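## Task

Nests N1 to N4 each carry one of the plates B38, B83, B33 and B88, and only their ID labels reveal which plate sits where. First build a stack in rack S1 with B38 at the bottom, B33 on it and B83 on top: the bottom plate lies flat on the rack floor, each upper plate is seated fully in the one beneath, and each plate's labelled short end points to the rack's front (the side toward the viewer). Then release the plates and push the START key on post KP far enough that it latches. Do not press START, even just enough to light it, before the stack is correct and B88 is already resting correctly in its own nest. Finally return all four plates to the nests they came from, each lying flat between the locators with its well A1 at the nest corner marked A1, while START stays latched. Nothing may count as placed if only the robot is holding it; open the gripper and withdraw at the end.

## Robot and tools

Robot: a single four-axis SCARA-style plate mover. Joints from the base out: lift (prismatic, 0.000 to 0.550 m), shoulder (-2.000 to 2.000 rad), elbow (-2.800 to 2.800 rad), wrist yaw (-12.566 to 12.566 rad), plus a two-finger gripper that always stays level (no tilt). The fingers point along the gripper's +x and open along its y. The reported end_effector_position is the midpoint between the rubber pads, 2 to 3 cm behind the fingertips. The fingers never fully meet (minimum gap 0.066 m), so a key is pushed with one fingertip.

Frames: the scene frame has its origin on the table top under the arm base, +z up, +y to the left when facing along +x. Motion offsets, however, are expressed in the gripper's own axes.

execute_actions: argument actions is a list with zero or one entry. Empty list = just report the current state. An action is {"rows": [...], "steps": n} with 1 to 15 rows and steps at most 15 (default 15), each step lasting 1/30 s; if rows run out, the final row repeats. A wait is {"steps": n} with n up to 300, counted from the previous result, so reply time eats into it. Optional pictures (true/false) controls whether camera images come back.

A row is five numbers, each in [-1, 1]: dx, dy, dz, rz, opening. The first four are an offset, not a pose: they give the target relative to the gripper pose in the most recent result showing it (or, before any such result in the scene, and for later calls in one reply, relative to where the robot is when the action begins). Every row uses that same reference; rows do not accumulate. Scale: 1.0 equals 0.6 m for dx, dy, dz and 180 degrees for rz; rz rotates about the gripper z axis from +x toward +y. Opening is absolute: +1 fully open (0.140 m), -1 closed (0.066 m gap). Closing from fully open needs at least about 0.6 s. All-zero offsets are not a pause: they pull the hand back to the reference pose.

move: argument target is one such five-number row (same offset meaning and reference); speed is the path's top speed in m/s, 0.002 to 0.5, default 0.25, with rotation capped at twice that value in rad/s. The straight path takes 0.5 to 10 s and is cut off at 10 s. The opening is applied when the move starts. The path ignores obstacles, the hand lags it and can overshoot the speed, especially near a straight arm. Result adds a move: line with the ending (done = settled near target; otherwise off_target, moving, held, fault) and any limits (paced = commanded pose was clipped; held = a check blocked some steps, after which motion may jump fast), plus the distance to target.

wait: seconds from 0 to 10; nothing new is commanded. zoom_image: camera (cam_high, cam_low or cam_wrist) and region [x0, y0, x1, y1] in image pixels from the top-left, at most 504 by 504.

Reading results: the state line gives end_effector_position in metres and end_effector_quat_wxyz in the scene frame (printed position is less accurate at long reach). Joint positions lists lift (m), shoulder, elbow, wrist yaw (rad) and pad gap (m). grip_measured is the measured opening on the command scale (may be off by about 1 mm throughout a scene). To hold something, command about 0.04 below grip_measured; a smaller difference grips more gently. Hand target (present when nothing is pending) is the pose the controller is currently heading for. pose unreachable means the clearance check altered or blocked a command; HELD marks steps where that happened. MOTOR HOT appears from 85 °C; at 100 °C an OVER-TEMPERATURE FAULT brakes the arm until it cools. Holding loads, even while idle, heats motors.

Control behaviour: each step's command is clamped to within 70 mm and 16 degrees of the measured pose, then damped inverse kinematics moves the joints. A distant target may need several actions; after an action the arm only continues to the last clamped pose, so check the result and send the remainder. The simulation keeps running while you compose replies.

Hazards: keep the elbow more than 0.4 rad away from 0 or the arm may fold and fault. Load limits are lift 54 N, shoulder 8.1 N m, elbow 4.05 N m, wrist yaw 1.35 N m (a carried plate counts); reaching one triggers a 10 s stop and drops the rest of the call. Contacts hit harder with speed and with targets set further beyond the surface, so approach slowly and aim just past contact. A fast close can squeeze hard enough to pop the fingers open. Never knock anything off the table, never let a plate fall more than a few millimetres, and avoid slams, slips and heavy pushes. Loose items may occasionally get nudged by an outside disturbance. Well A1 on each labelled item is at the labelled short end, in the corner farther from the labelled long side.

Each tool is called after "Request:" as a command line: name --argument value for each argument, lists and objects as JSON in quotes; but a table of rows of numbers goes row by row, as --pt "numbers of a row", without its own name.

## Session

Request:
execute_actions --actions '[]'

Scene clock: 0.00 s of 15600.00 s.
end_effector_position=(+0.5325, +0.1442, +0.2370) grip_measured=+0.99 end_effector_quat_wxyz=(-0.533, +0.000, +0.000, +0.846)
Joint positions: [0.232 0.845 2.554 0.867 0.14 ]
Hand target: +0.533, +0.144, +0.237; -0.533, +0.000, +0.000, +0.846

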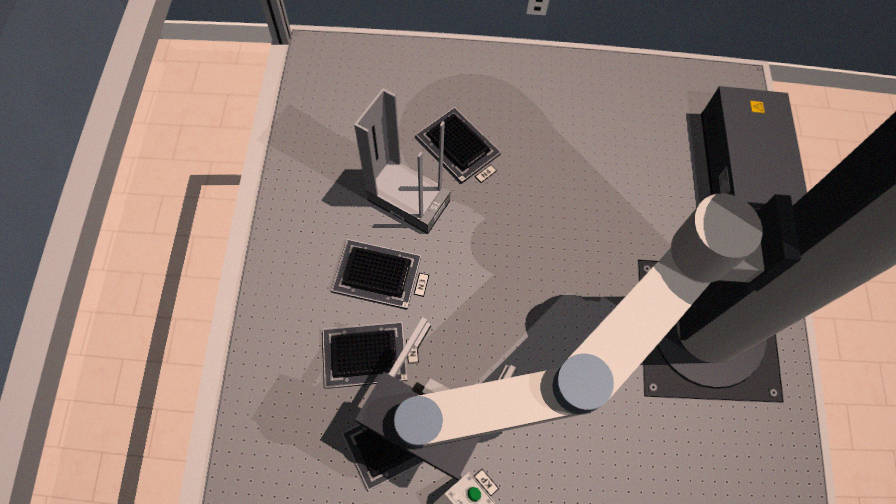

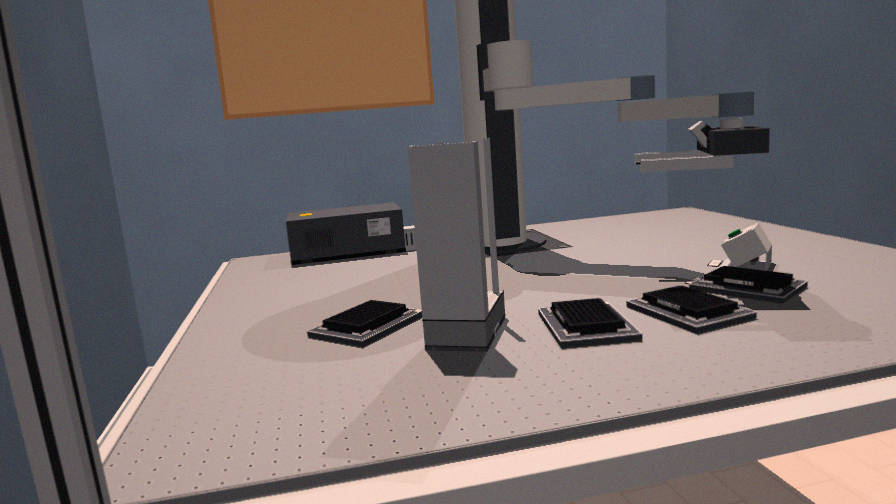

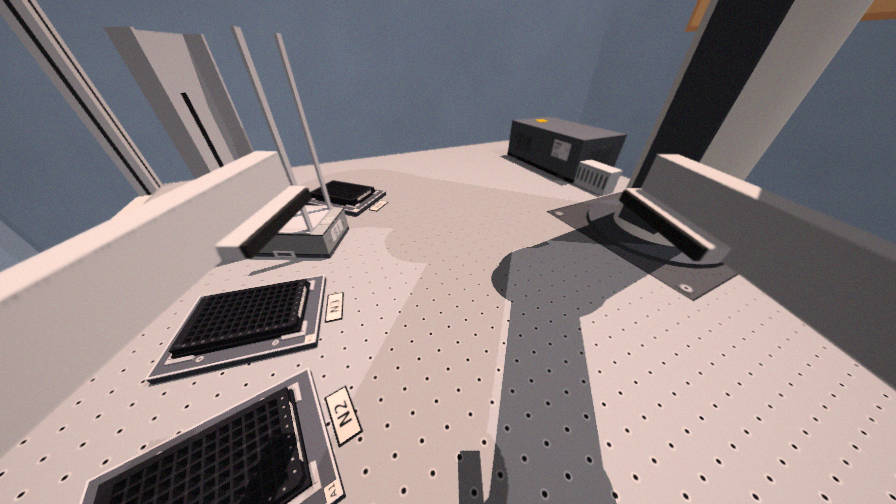

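Request:
zoom_image --camera "cam_low" --region '[520, 210, 820, 360]'

Request:
zoom_image --camera "cam_high" --region '[300, 80, 540, 320]'

Request:
zoom_image --camera "cam_low" --region '[290, 260, 530, 380]'

Region (520, 210, 820, 360) of cam_low's 896x504 image, scaled by 1.680, with more detail than that image has.

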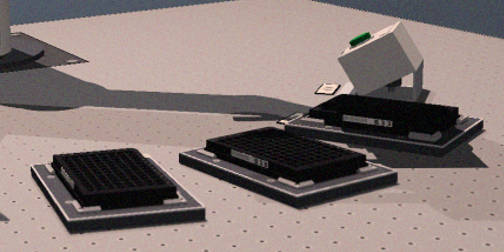

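Region (300, 80, 540, 320) of cam_high's 896x504 image, scaled by 2.100, with more detail than that image has.

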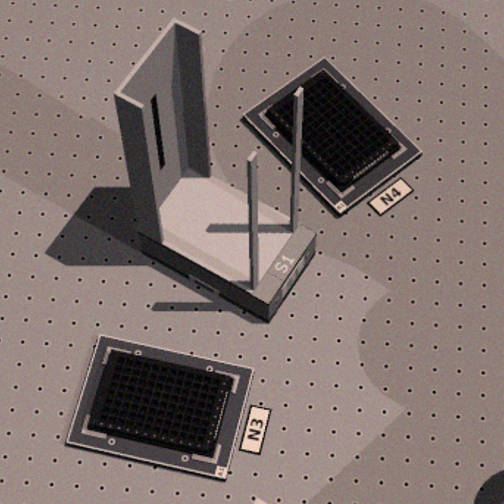

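Region (290, 260, 530, 380) of cam_low's 896x504 image, scaled by 2.100, with more detail than that image has.

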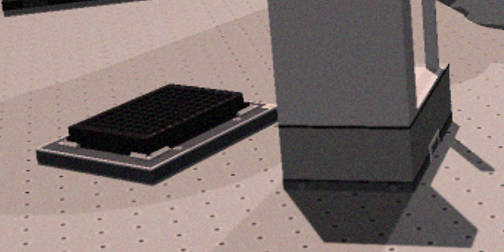

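Request:
move --target '[0.187,0.27,-0.25,0.598,1]'

Scene clock: 21.00 s of 15600.00 s.
end_effector_position=(+0.6303, -0.0272, +0.0869) grip_measured=+0.99 end_effector_quat_wxyz=(+0.998, -0.000, -0.000, -0.070)
Joint positions: [0.082 0.795 1.302 4.047 0.14 ]
Hand target: +0.630, -0.027, +0.087; +0.998, -0.000, -0.000, -0.069
Off the commanded pose: 0.000 m, 0 deg.
After step 90, 13.90 s passed at rest.
move: done
camera_calibration (this result's frames):
cam_wrist: T_world_to_cam=[[-0.139825, -0.990155, 0.00651372, 0.0687122], [-0.597718, 0.0791589, -0.797789, 0.435549], [0.789419, -0.115444, -0.602902, -0.353128], [0, 0, 0, 1]] pos_world=[0.548709, -0.00720854, 0.134127]

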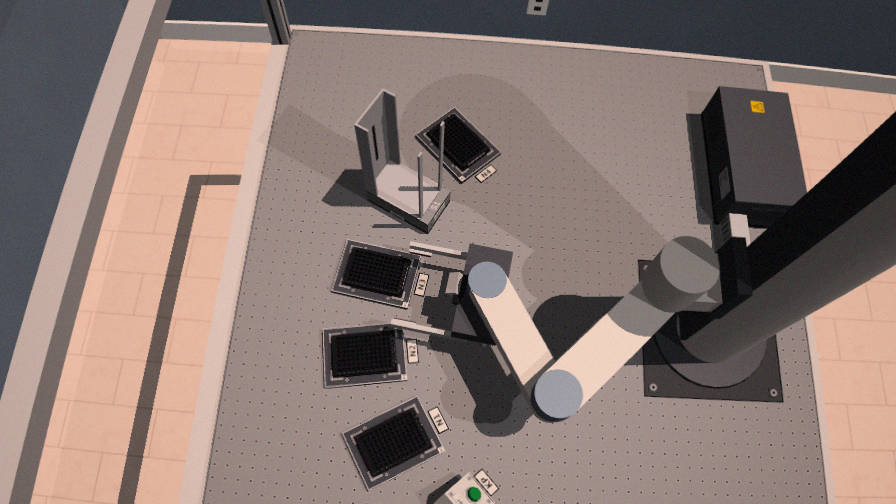

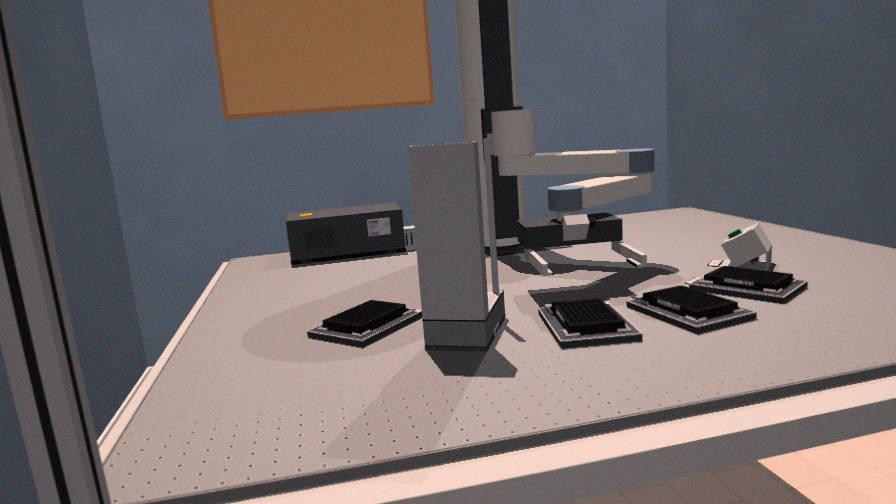

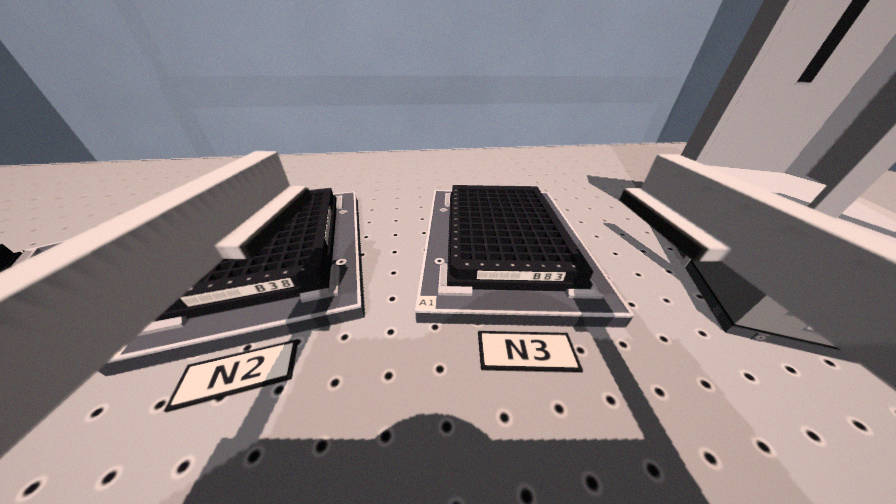

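Request:
move --target '[-0.023,0.197,-0.03,0.089,1]'

Scene clock: 31.77 s of 15600.00 s.
end_effector_position=(+0.6330, +0.0919, +0.0689) grip_measured=+0.99 end_effector_quat_wxyz=(+0.998, -0.000, -0.000, +0.070)
Joint positions: [0.064 1.021 1.355 4.049 0.14 ]
Hand target: +0.633, +0.092, +0.069; +0.998, -0.000, -0.000, +0.070
Off the commanded pose: 0.000 m, 0 deg.
After step 90, 6.87 s passed at rest.
move: done
camera_calibration (this result's frames):
cam_wrist: T_world_to_cam=[[0.139429, -0.990211, 0.00651372, 0.0104347], [-0.596301, -0.0892113, -0.797789, 0.427925], [0.79056, 0.107351, -0.602902, -0.373594], [0, 0, 0, 1]] pos_world=[0.549066, 0.0886138, 0.116085]

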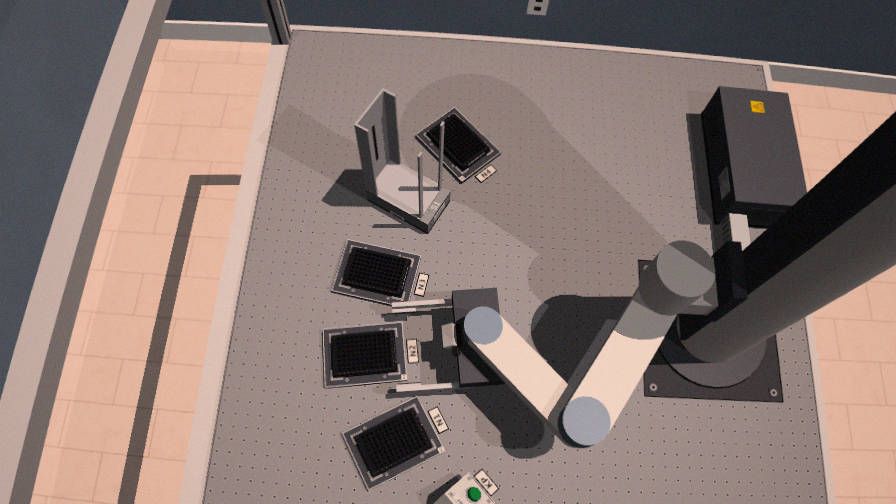

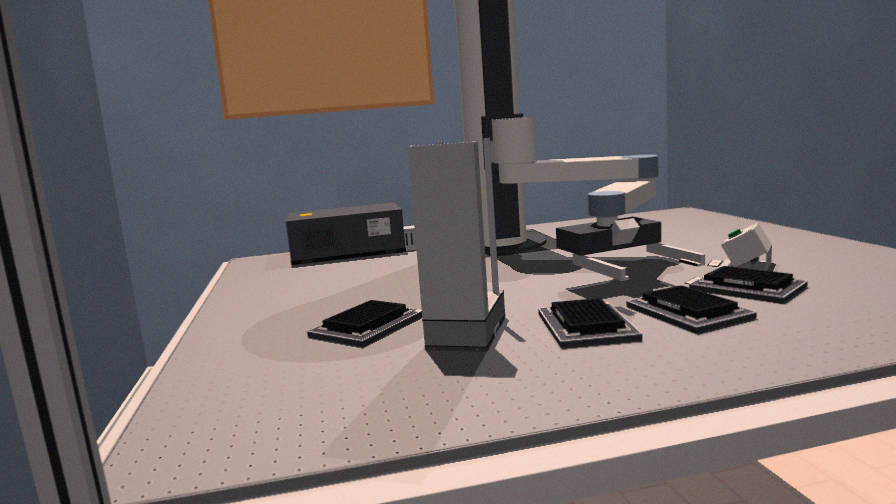

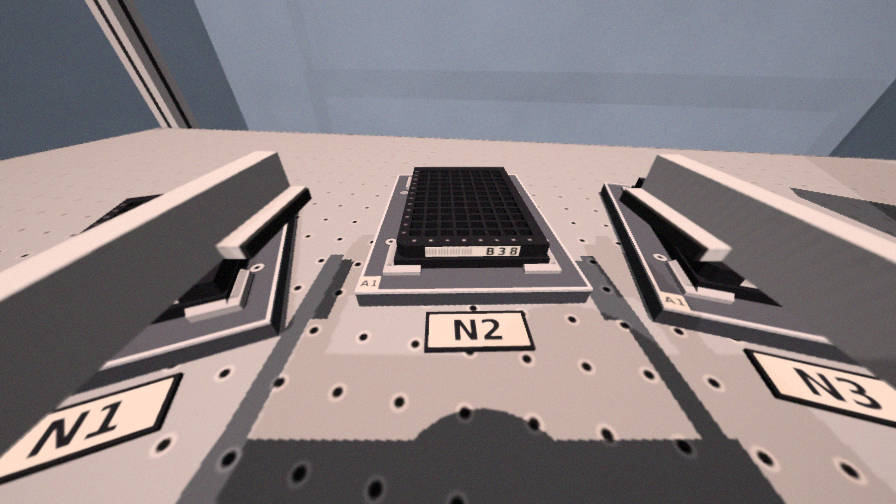

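Request:
move --target '[0.17,-0.009,-0.045,0.005,1]' --speed 0.15

Scene clock: 38.17 s of 15600.00 s.
end_effector_position=(+0.7347, +0.1009, +0.0419) grip_measured=+0.99 end_effector_quat_wxyz=(+0.997, -0.000, -0.000, +0.078)
Joint positions: [0.037 0.736 1.935 3.769 0.14 ]
Hand target: +0.735, +0.101, +0.042; +0.997, -0.000, -0.000, +0.078
Off the commanded pose: 0.000 m, 0 deg.
After step 90, 2.33 s passed at rest.
move: done
camera_calibration (this result's frames):
cam_wrist: T_world_to_cam=[[0.155015, -0.987891, 0.00651372, -0.00640154], [-0.594821, -0.0985967, -0.797789, 0.467689], [0.78877, 0.119795, -0.602902, -0.471226], [0, 0, 0, 1]] pos_world=[0.650872, 0.096239, 0.0890557]

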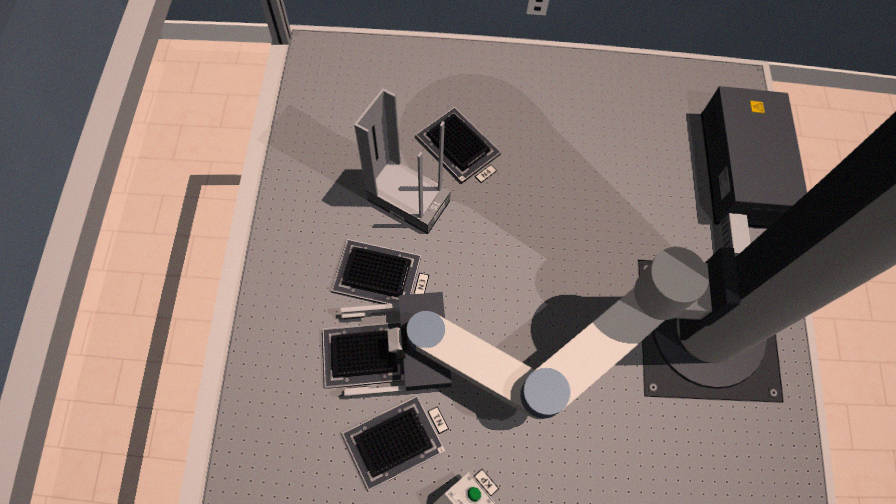

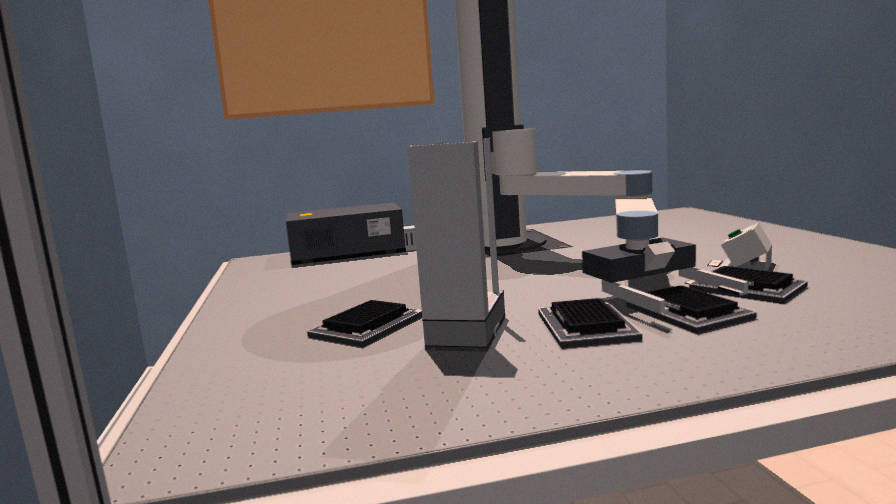

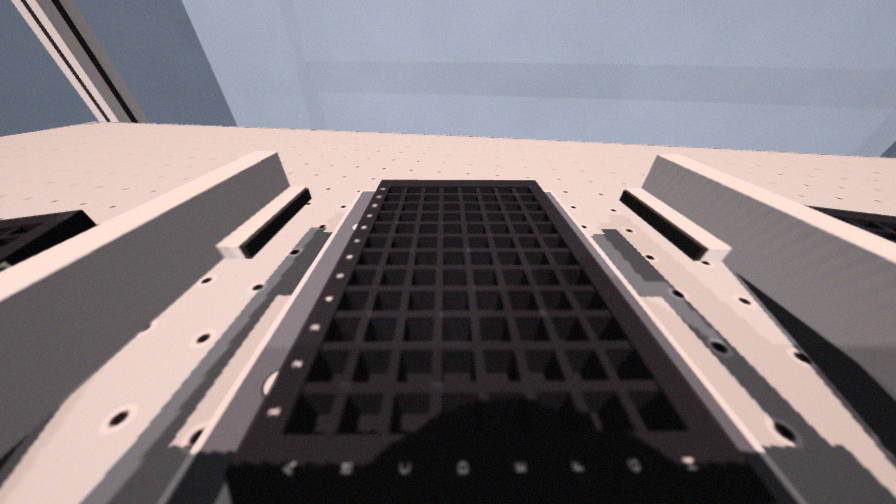

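Request:
move --target '[-0.022,0.003,-0.02,0,0]' --speed 0.05

Request:
move --target '[0,0,0,0,-0.55]'

Scene clock: 44.43 s of 15600.00 s.
end_effector_position=(+0.7214, +0.1006, +0.0298) grip_measured=+0.00 end_effector_quat_wxyz=(+0.997, -0.000, -0.000, +0.078)
Joint positions: [0.025 0.779 1.848 3.812 0.103]
Hand target: +0.721, +0.101, +0.030; +0.997, -0.000, -0.000, +0.078
Off the commanded pose: 0.000 m, 0 deg.
After step 90, 2.57 s passed at rest.
move: done
camera_calibration (this result's frames):
cam_wrist: T_world_to_cam=[[0.154832, -0.987919, 0.00651372, -0.00443307], [-0.594839, -0.0984868, -0.797789, 0.450132], [0.788792, 0.119649, -0.602902, -0.467967], [0, 0, 0, 1]] pos_world=[0.637571, 0.0959443, 0.0770013]

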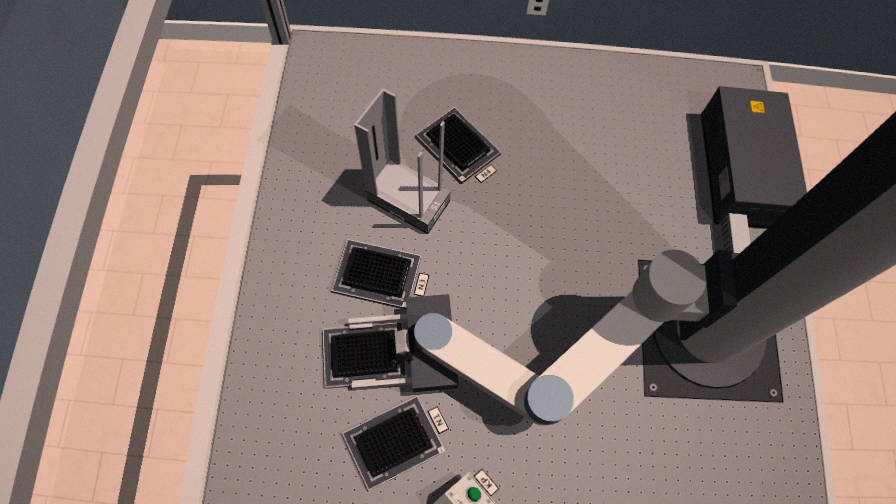

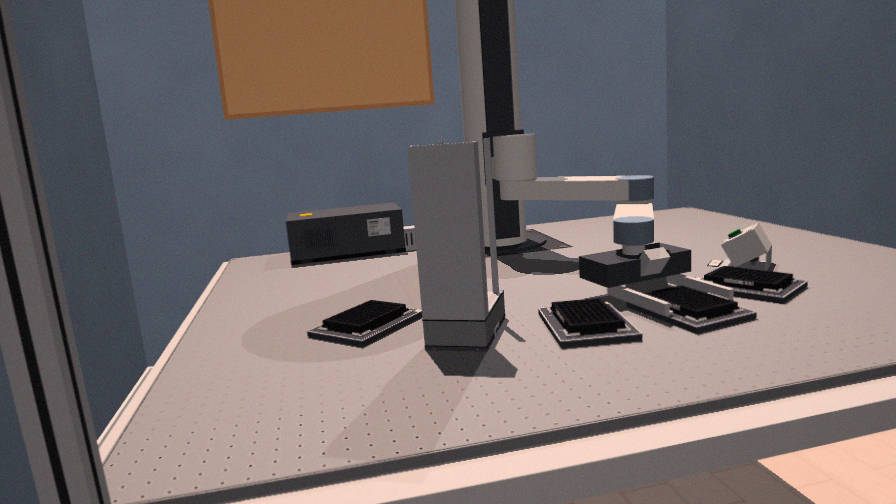

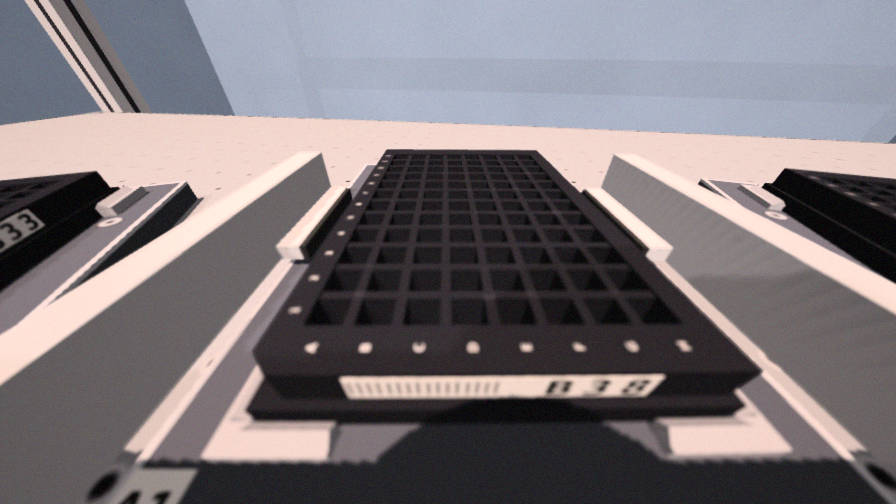

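Scene clock: 44.93 s of 15600.00 s.
end_effector_position=(+0.7214, +0.1006, +0.0298) grip_measured=-0.49 end_effector_quat_wxyz=(+0.997, -0.000, -0.000, +0.078)
Joint positions: [0.025 0.779 1.848 3.812 0.085]
Hand target: +0.721, +0.101, +0.030; +0.997, -0.000, -0.000, +0.078
Off the commanded pose: 0.000 m, 0 deg.
move: done
camera_calibration (this result's frames):
cam_wrist: T_world_to_cam=[[0.154848, -0.987917, 0.00651372, -0.00444117], [-0.594838, -0.0984964, -0.797789, 0.450133], [0.78879, 0.119662, -0.602902, -0.467967], [0, 0, 0, 1]] pos_world=[0.637572, 0.0959467, 0.0770013]

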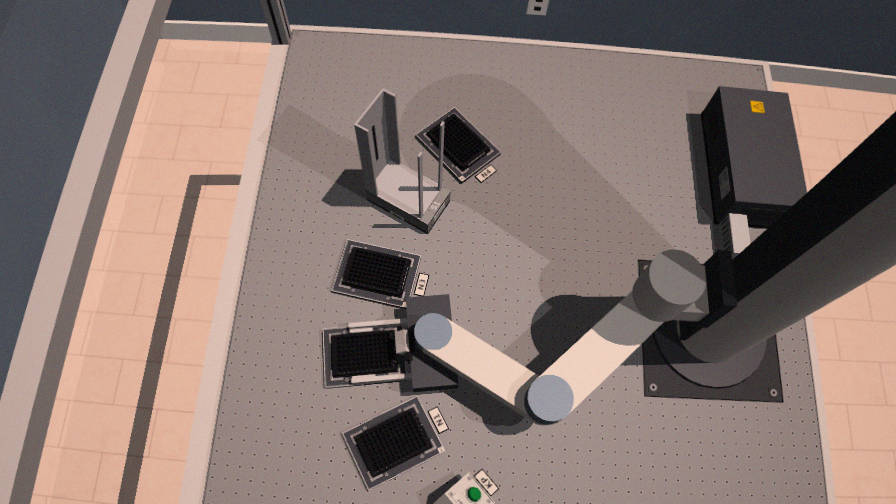

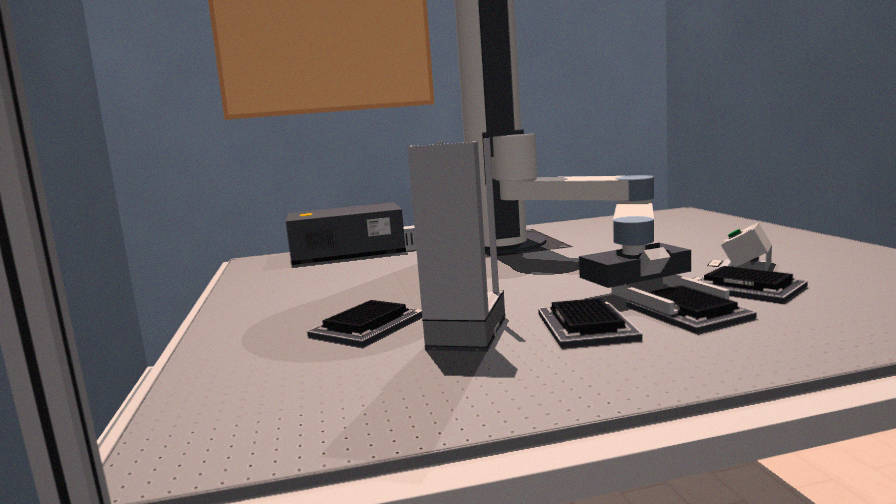

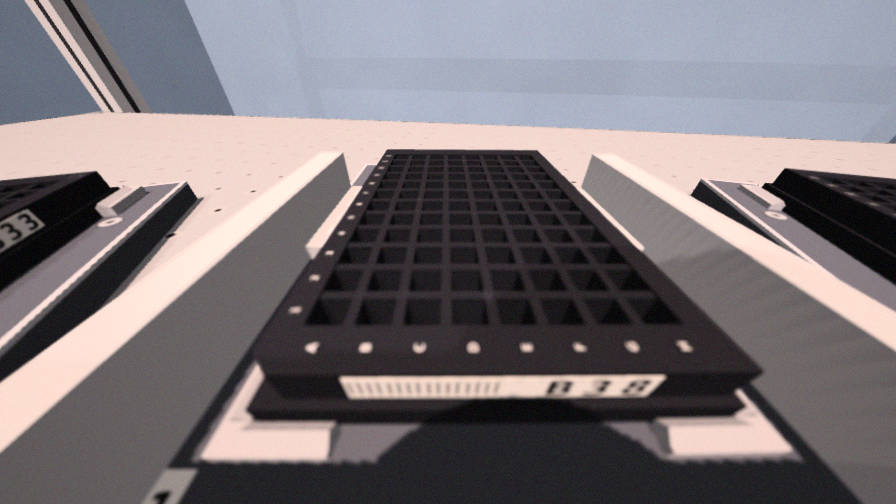

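Request:
move --target '[0,0,0,0,-0.3]'

Request:
move --target '[-0.027,0,0,0,-0.3]' --speed 0.05

Request:
move --target '[0,0,0,0,-0.55]'

Request:
move --target '[0,0,0.05,0,-0.55]' --speed 0.05

Request:
move --target '[-0.2,0,0.5,0,-0.55]'

Scene clock: 50.53 s of 15600.00 s.
end_effector_position=(+0.7214, +0.1006, +0.0298) grip_measured=-0.30 end_effector_quat_wxyz=(+0.997, -0.000, -0.000, +0.078)
Joint positions: [0.025 0.779 1.848 3.812 0.092]
Hand target: +0.721, +0.101, +0.030; +0.997, -0.000, -0.000, +0.078
Off the commanded pose: 0.000 m, 0 deg.
After step 90, 2.10 s passed at rest.
move: done
camera_calibration (this result's frames):
cam_wrist: T_world_to_cam=[[0.154844, -0.987917, 0.00651372, -0.00443849], [-0.594838, -0.0984938, -0.797789, 0.450133], [0.788791, 0.119658, -0.602902, -0.467967], [0, 0, 0, 1]] pos_world=[0.637572, 0.0959466, 0.0770013]

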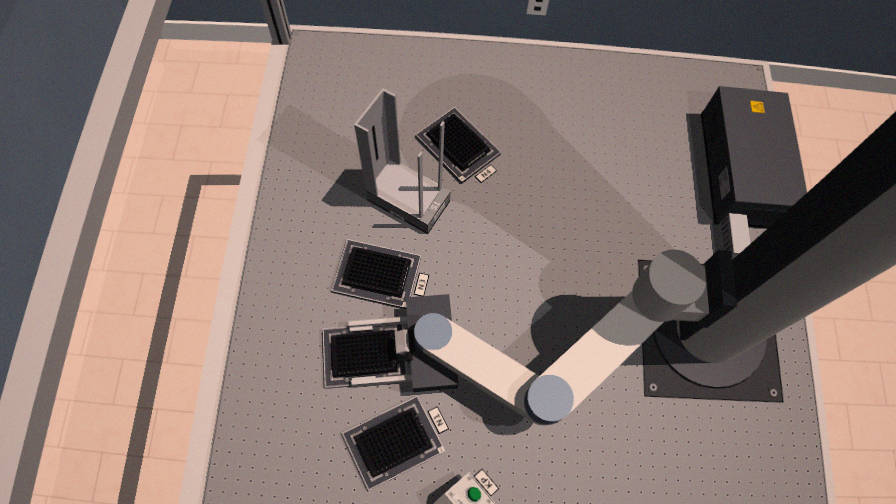

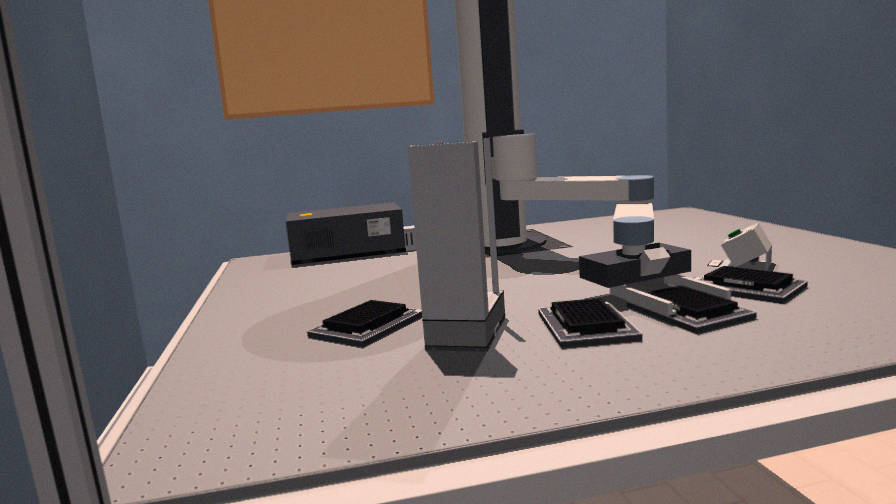

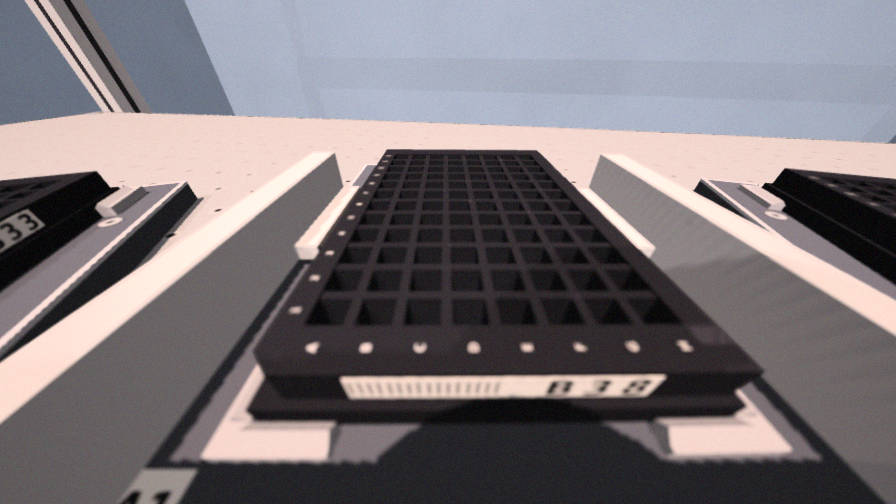

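Scene clock: 51.23 s of 15600.00 s.
end_effector_position=(+0.7054, +0.0980, +0.0298) grip_measured=-0.30 end_effector_quat_wxyz=(+0.997, -0.000, -0.000, +0.078)
Joint positions: [0.025 0.825 1.747 3.867 0.092]
Hand target: +0.705, +0.098, +0.030; +0.997, -0.000, -0.000, +0.078
Off the commanded pose: 0.000 m, 0 deg.
move: done
camera_calibration (this result's frames):
cam_wrist: T_world_to_cam=[[0.154553, -0.987963, 0.00651372, -0.00431499], [-0.594867, -0.0983184, -0.797789, 0.440369], [0.788826, 0.119426, -0.602902, -0.455046], [0, 0, 0, 1]] pos_world=[0.62158, 0.0933775, 0.0770013]

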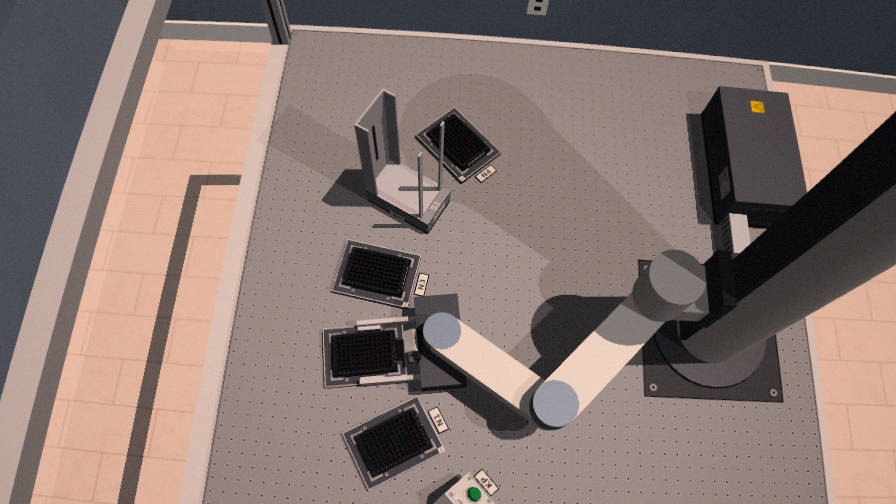

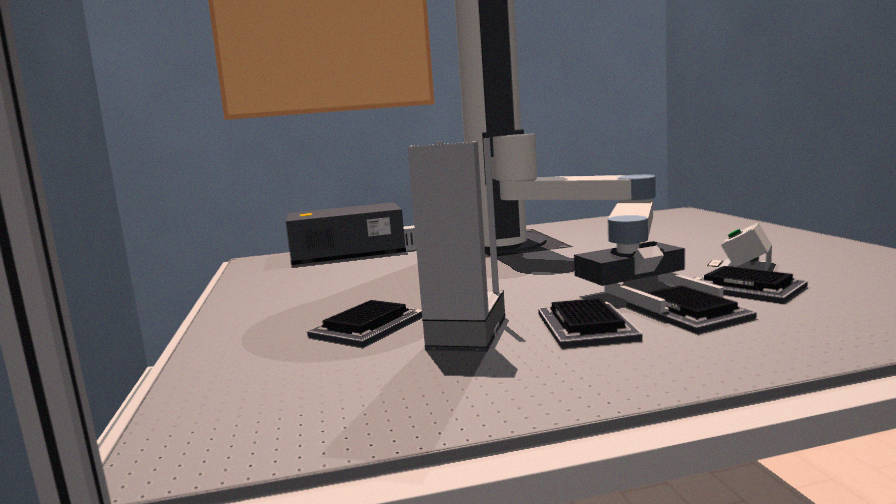

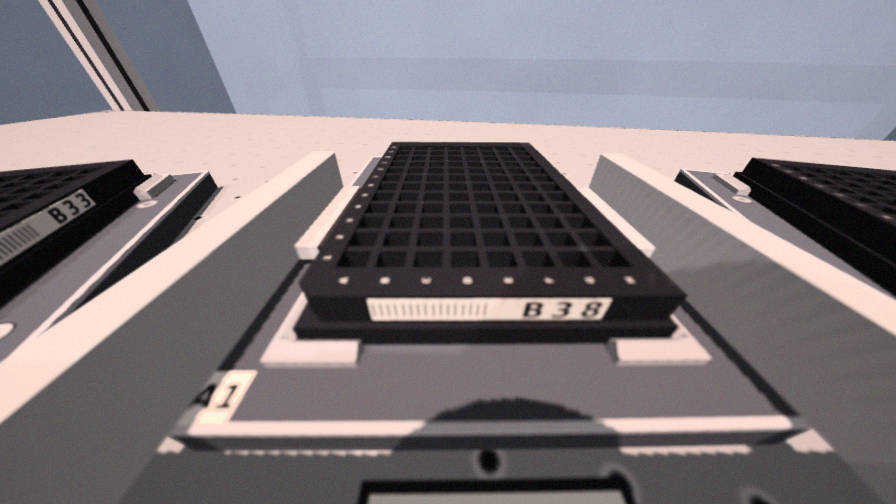

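Scene clock: 51.73 s of 15600.00 s.
end_effector_position=(+0.7054, +0.0980, +0.0298) grip_measured=-0.49 end_effector_quat_wxyz=(+0.997, -0.000, -0.000, +0.078)
Joint positions: [0.025 0.825 1.747 3.867 0.085]
Hand target: +0.705, +0.098, +0.030; +0.997, -0.000, -0.000, +0.078
Off the commanded pose: 0.000 m, 0 deg.
move: done
camera_calibration (this result's frames):
cam_wrist: T_world_to_cam=[[0.154571, -0.98796, 0.00651372, -0.00432586], [-0.594865, -0.0983296, -0.797789, 0.440369], [0.788824, 0.119441, -0.602902, -0.455046], [0, 0, 0, 1]] pos_world=[0.62158, 0.0933784, 0.0770013]

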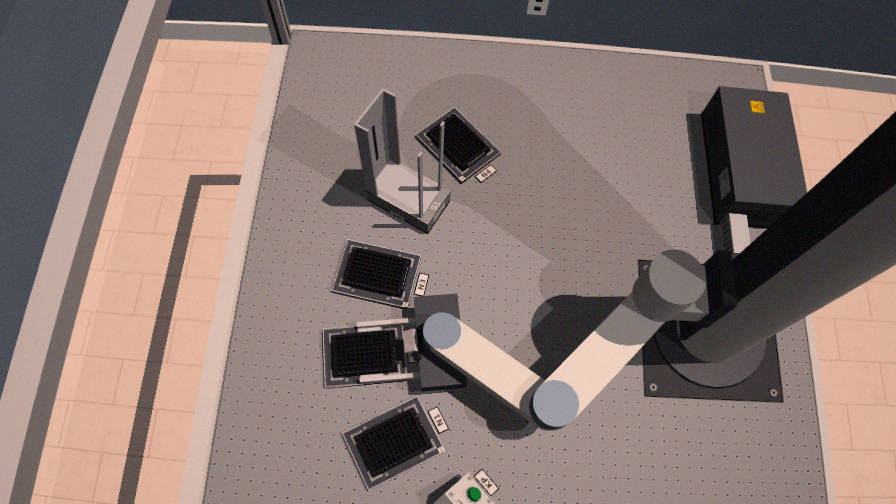

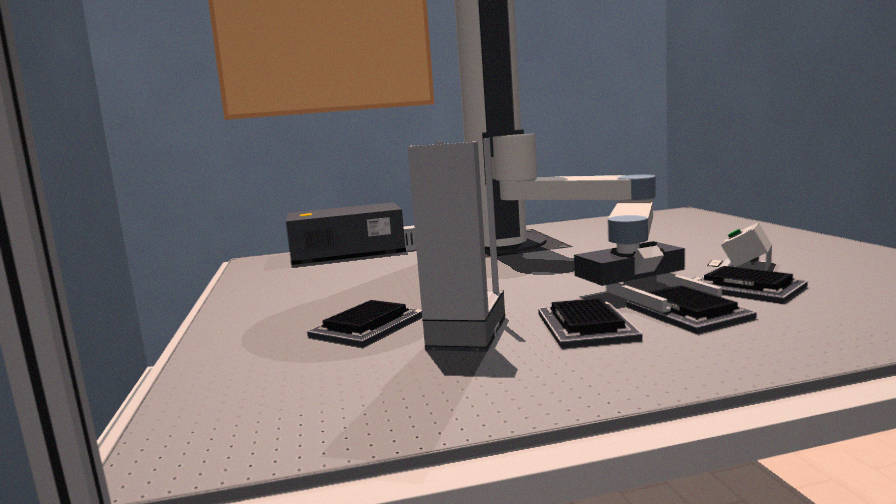

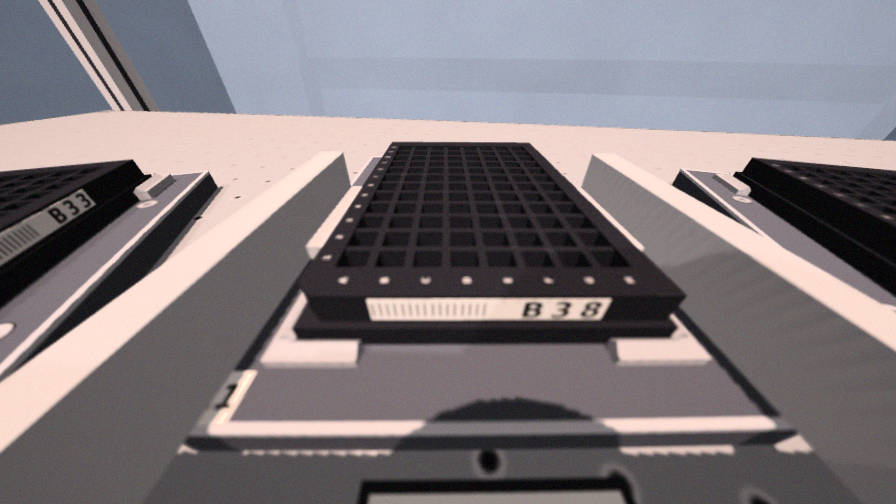

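Scene clock: 52.60 s of 15600.00 s.
end_effector_position=(+0.7054, +0.0980, +0.0599) grip_measured=-0.49 end_effector_quat_wxyz=(+0.997, -0.000, -0.000, +0.078)
Joint positions: [0.055 0.825 1.747 3.867 0.085]
Hand target: +0.705, +0.098, +0.060; +0.997, -0.000, -0.000, +0.078
Off the commanded pose: 0.000 m, 0 deg.
move: done
camera_calibration (this result's frames):
cam_wrist: T_world_to_cam=[[0.154587, -0.987958, 0.00651372, -0.00452774], [-0.594864, -0.098339, -0.797789, 0.464347], [0.788822, 0.119453, -0.602902, -0.436928], [0, 0, 0, 1]] pos_world=[0.621581, 0.0933825, 0.107055]

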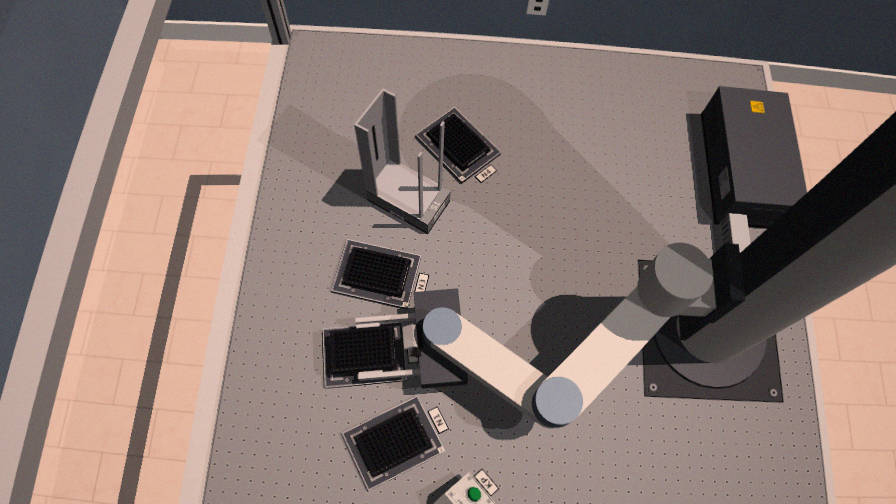

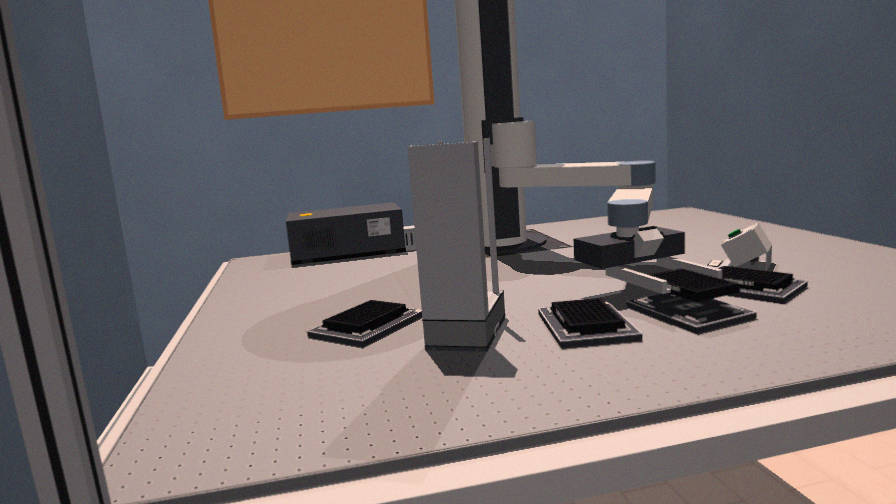

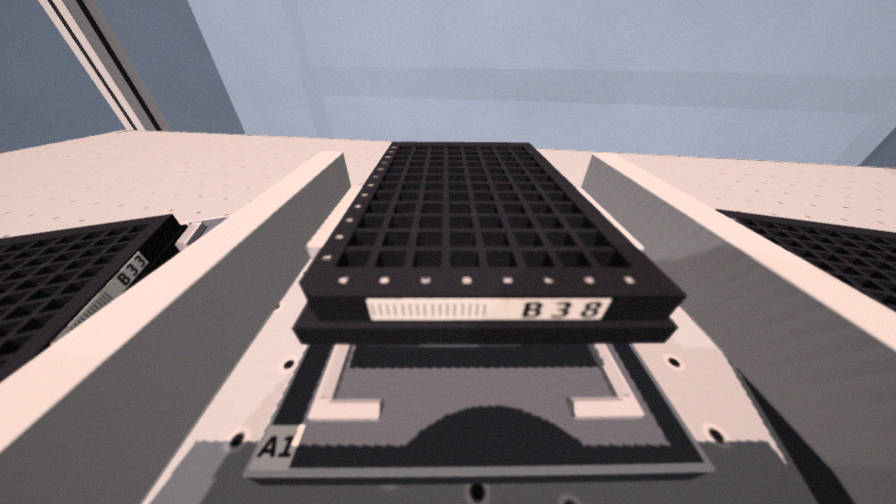

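Scene clock: 54.30 s of 15600.00 s.
end_effector_position=(+0.5869, +0.0792, +0.3599) grip_measured=-0.49 end_effector_quat_wxyz=(+0.997, -0.000, -0.000, +0.078)
Joint positions: [0.355 1.094 1.126 4.22  0.085]
Hand target: +0.587, +0.079, +0.360; +0.997, -0.000, -0.000, +0.078
Off the commanded pose: 0.000 m, 0 deg.
move: done
camera_calibration (this result's frames):
cam_wrist: T_world_to_cam=[[0.154222, -0.988015, 0.00651372, -0.00649891], [-0.5949, -0.0981194, -0.797789, 0.63137], [0.788866, 0.119162, -0.602902, -0.160278], [0, 0, 0, 1]] pos_world=[0.503042, 0.0746276, 0.40711]

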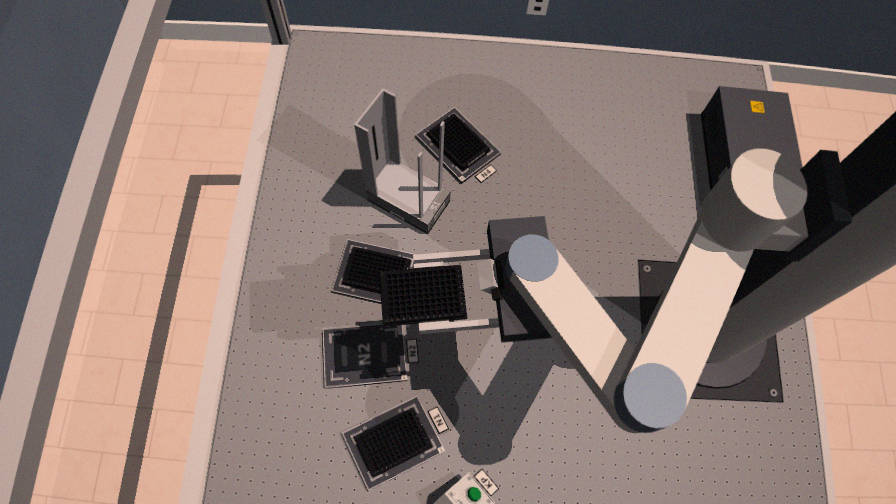

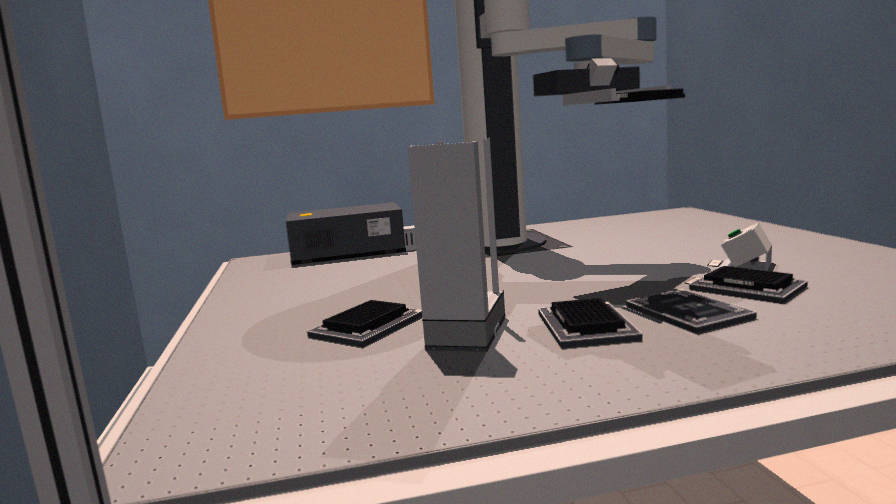

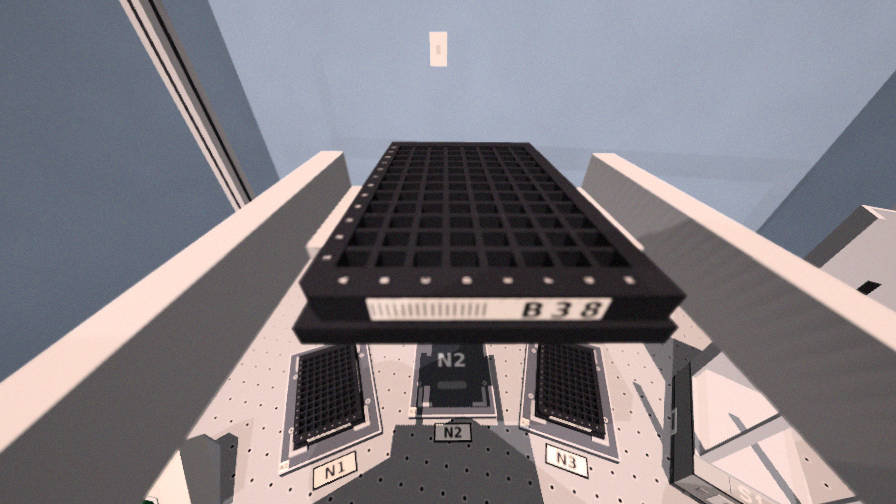

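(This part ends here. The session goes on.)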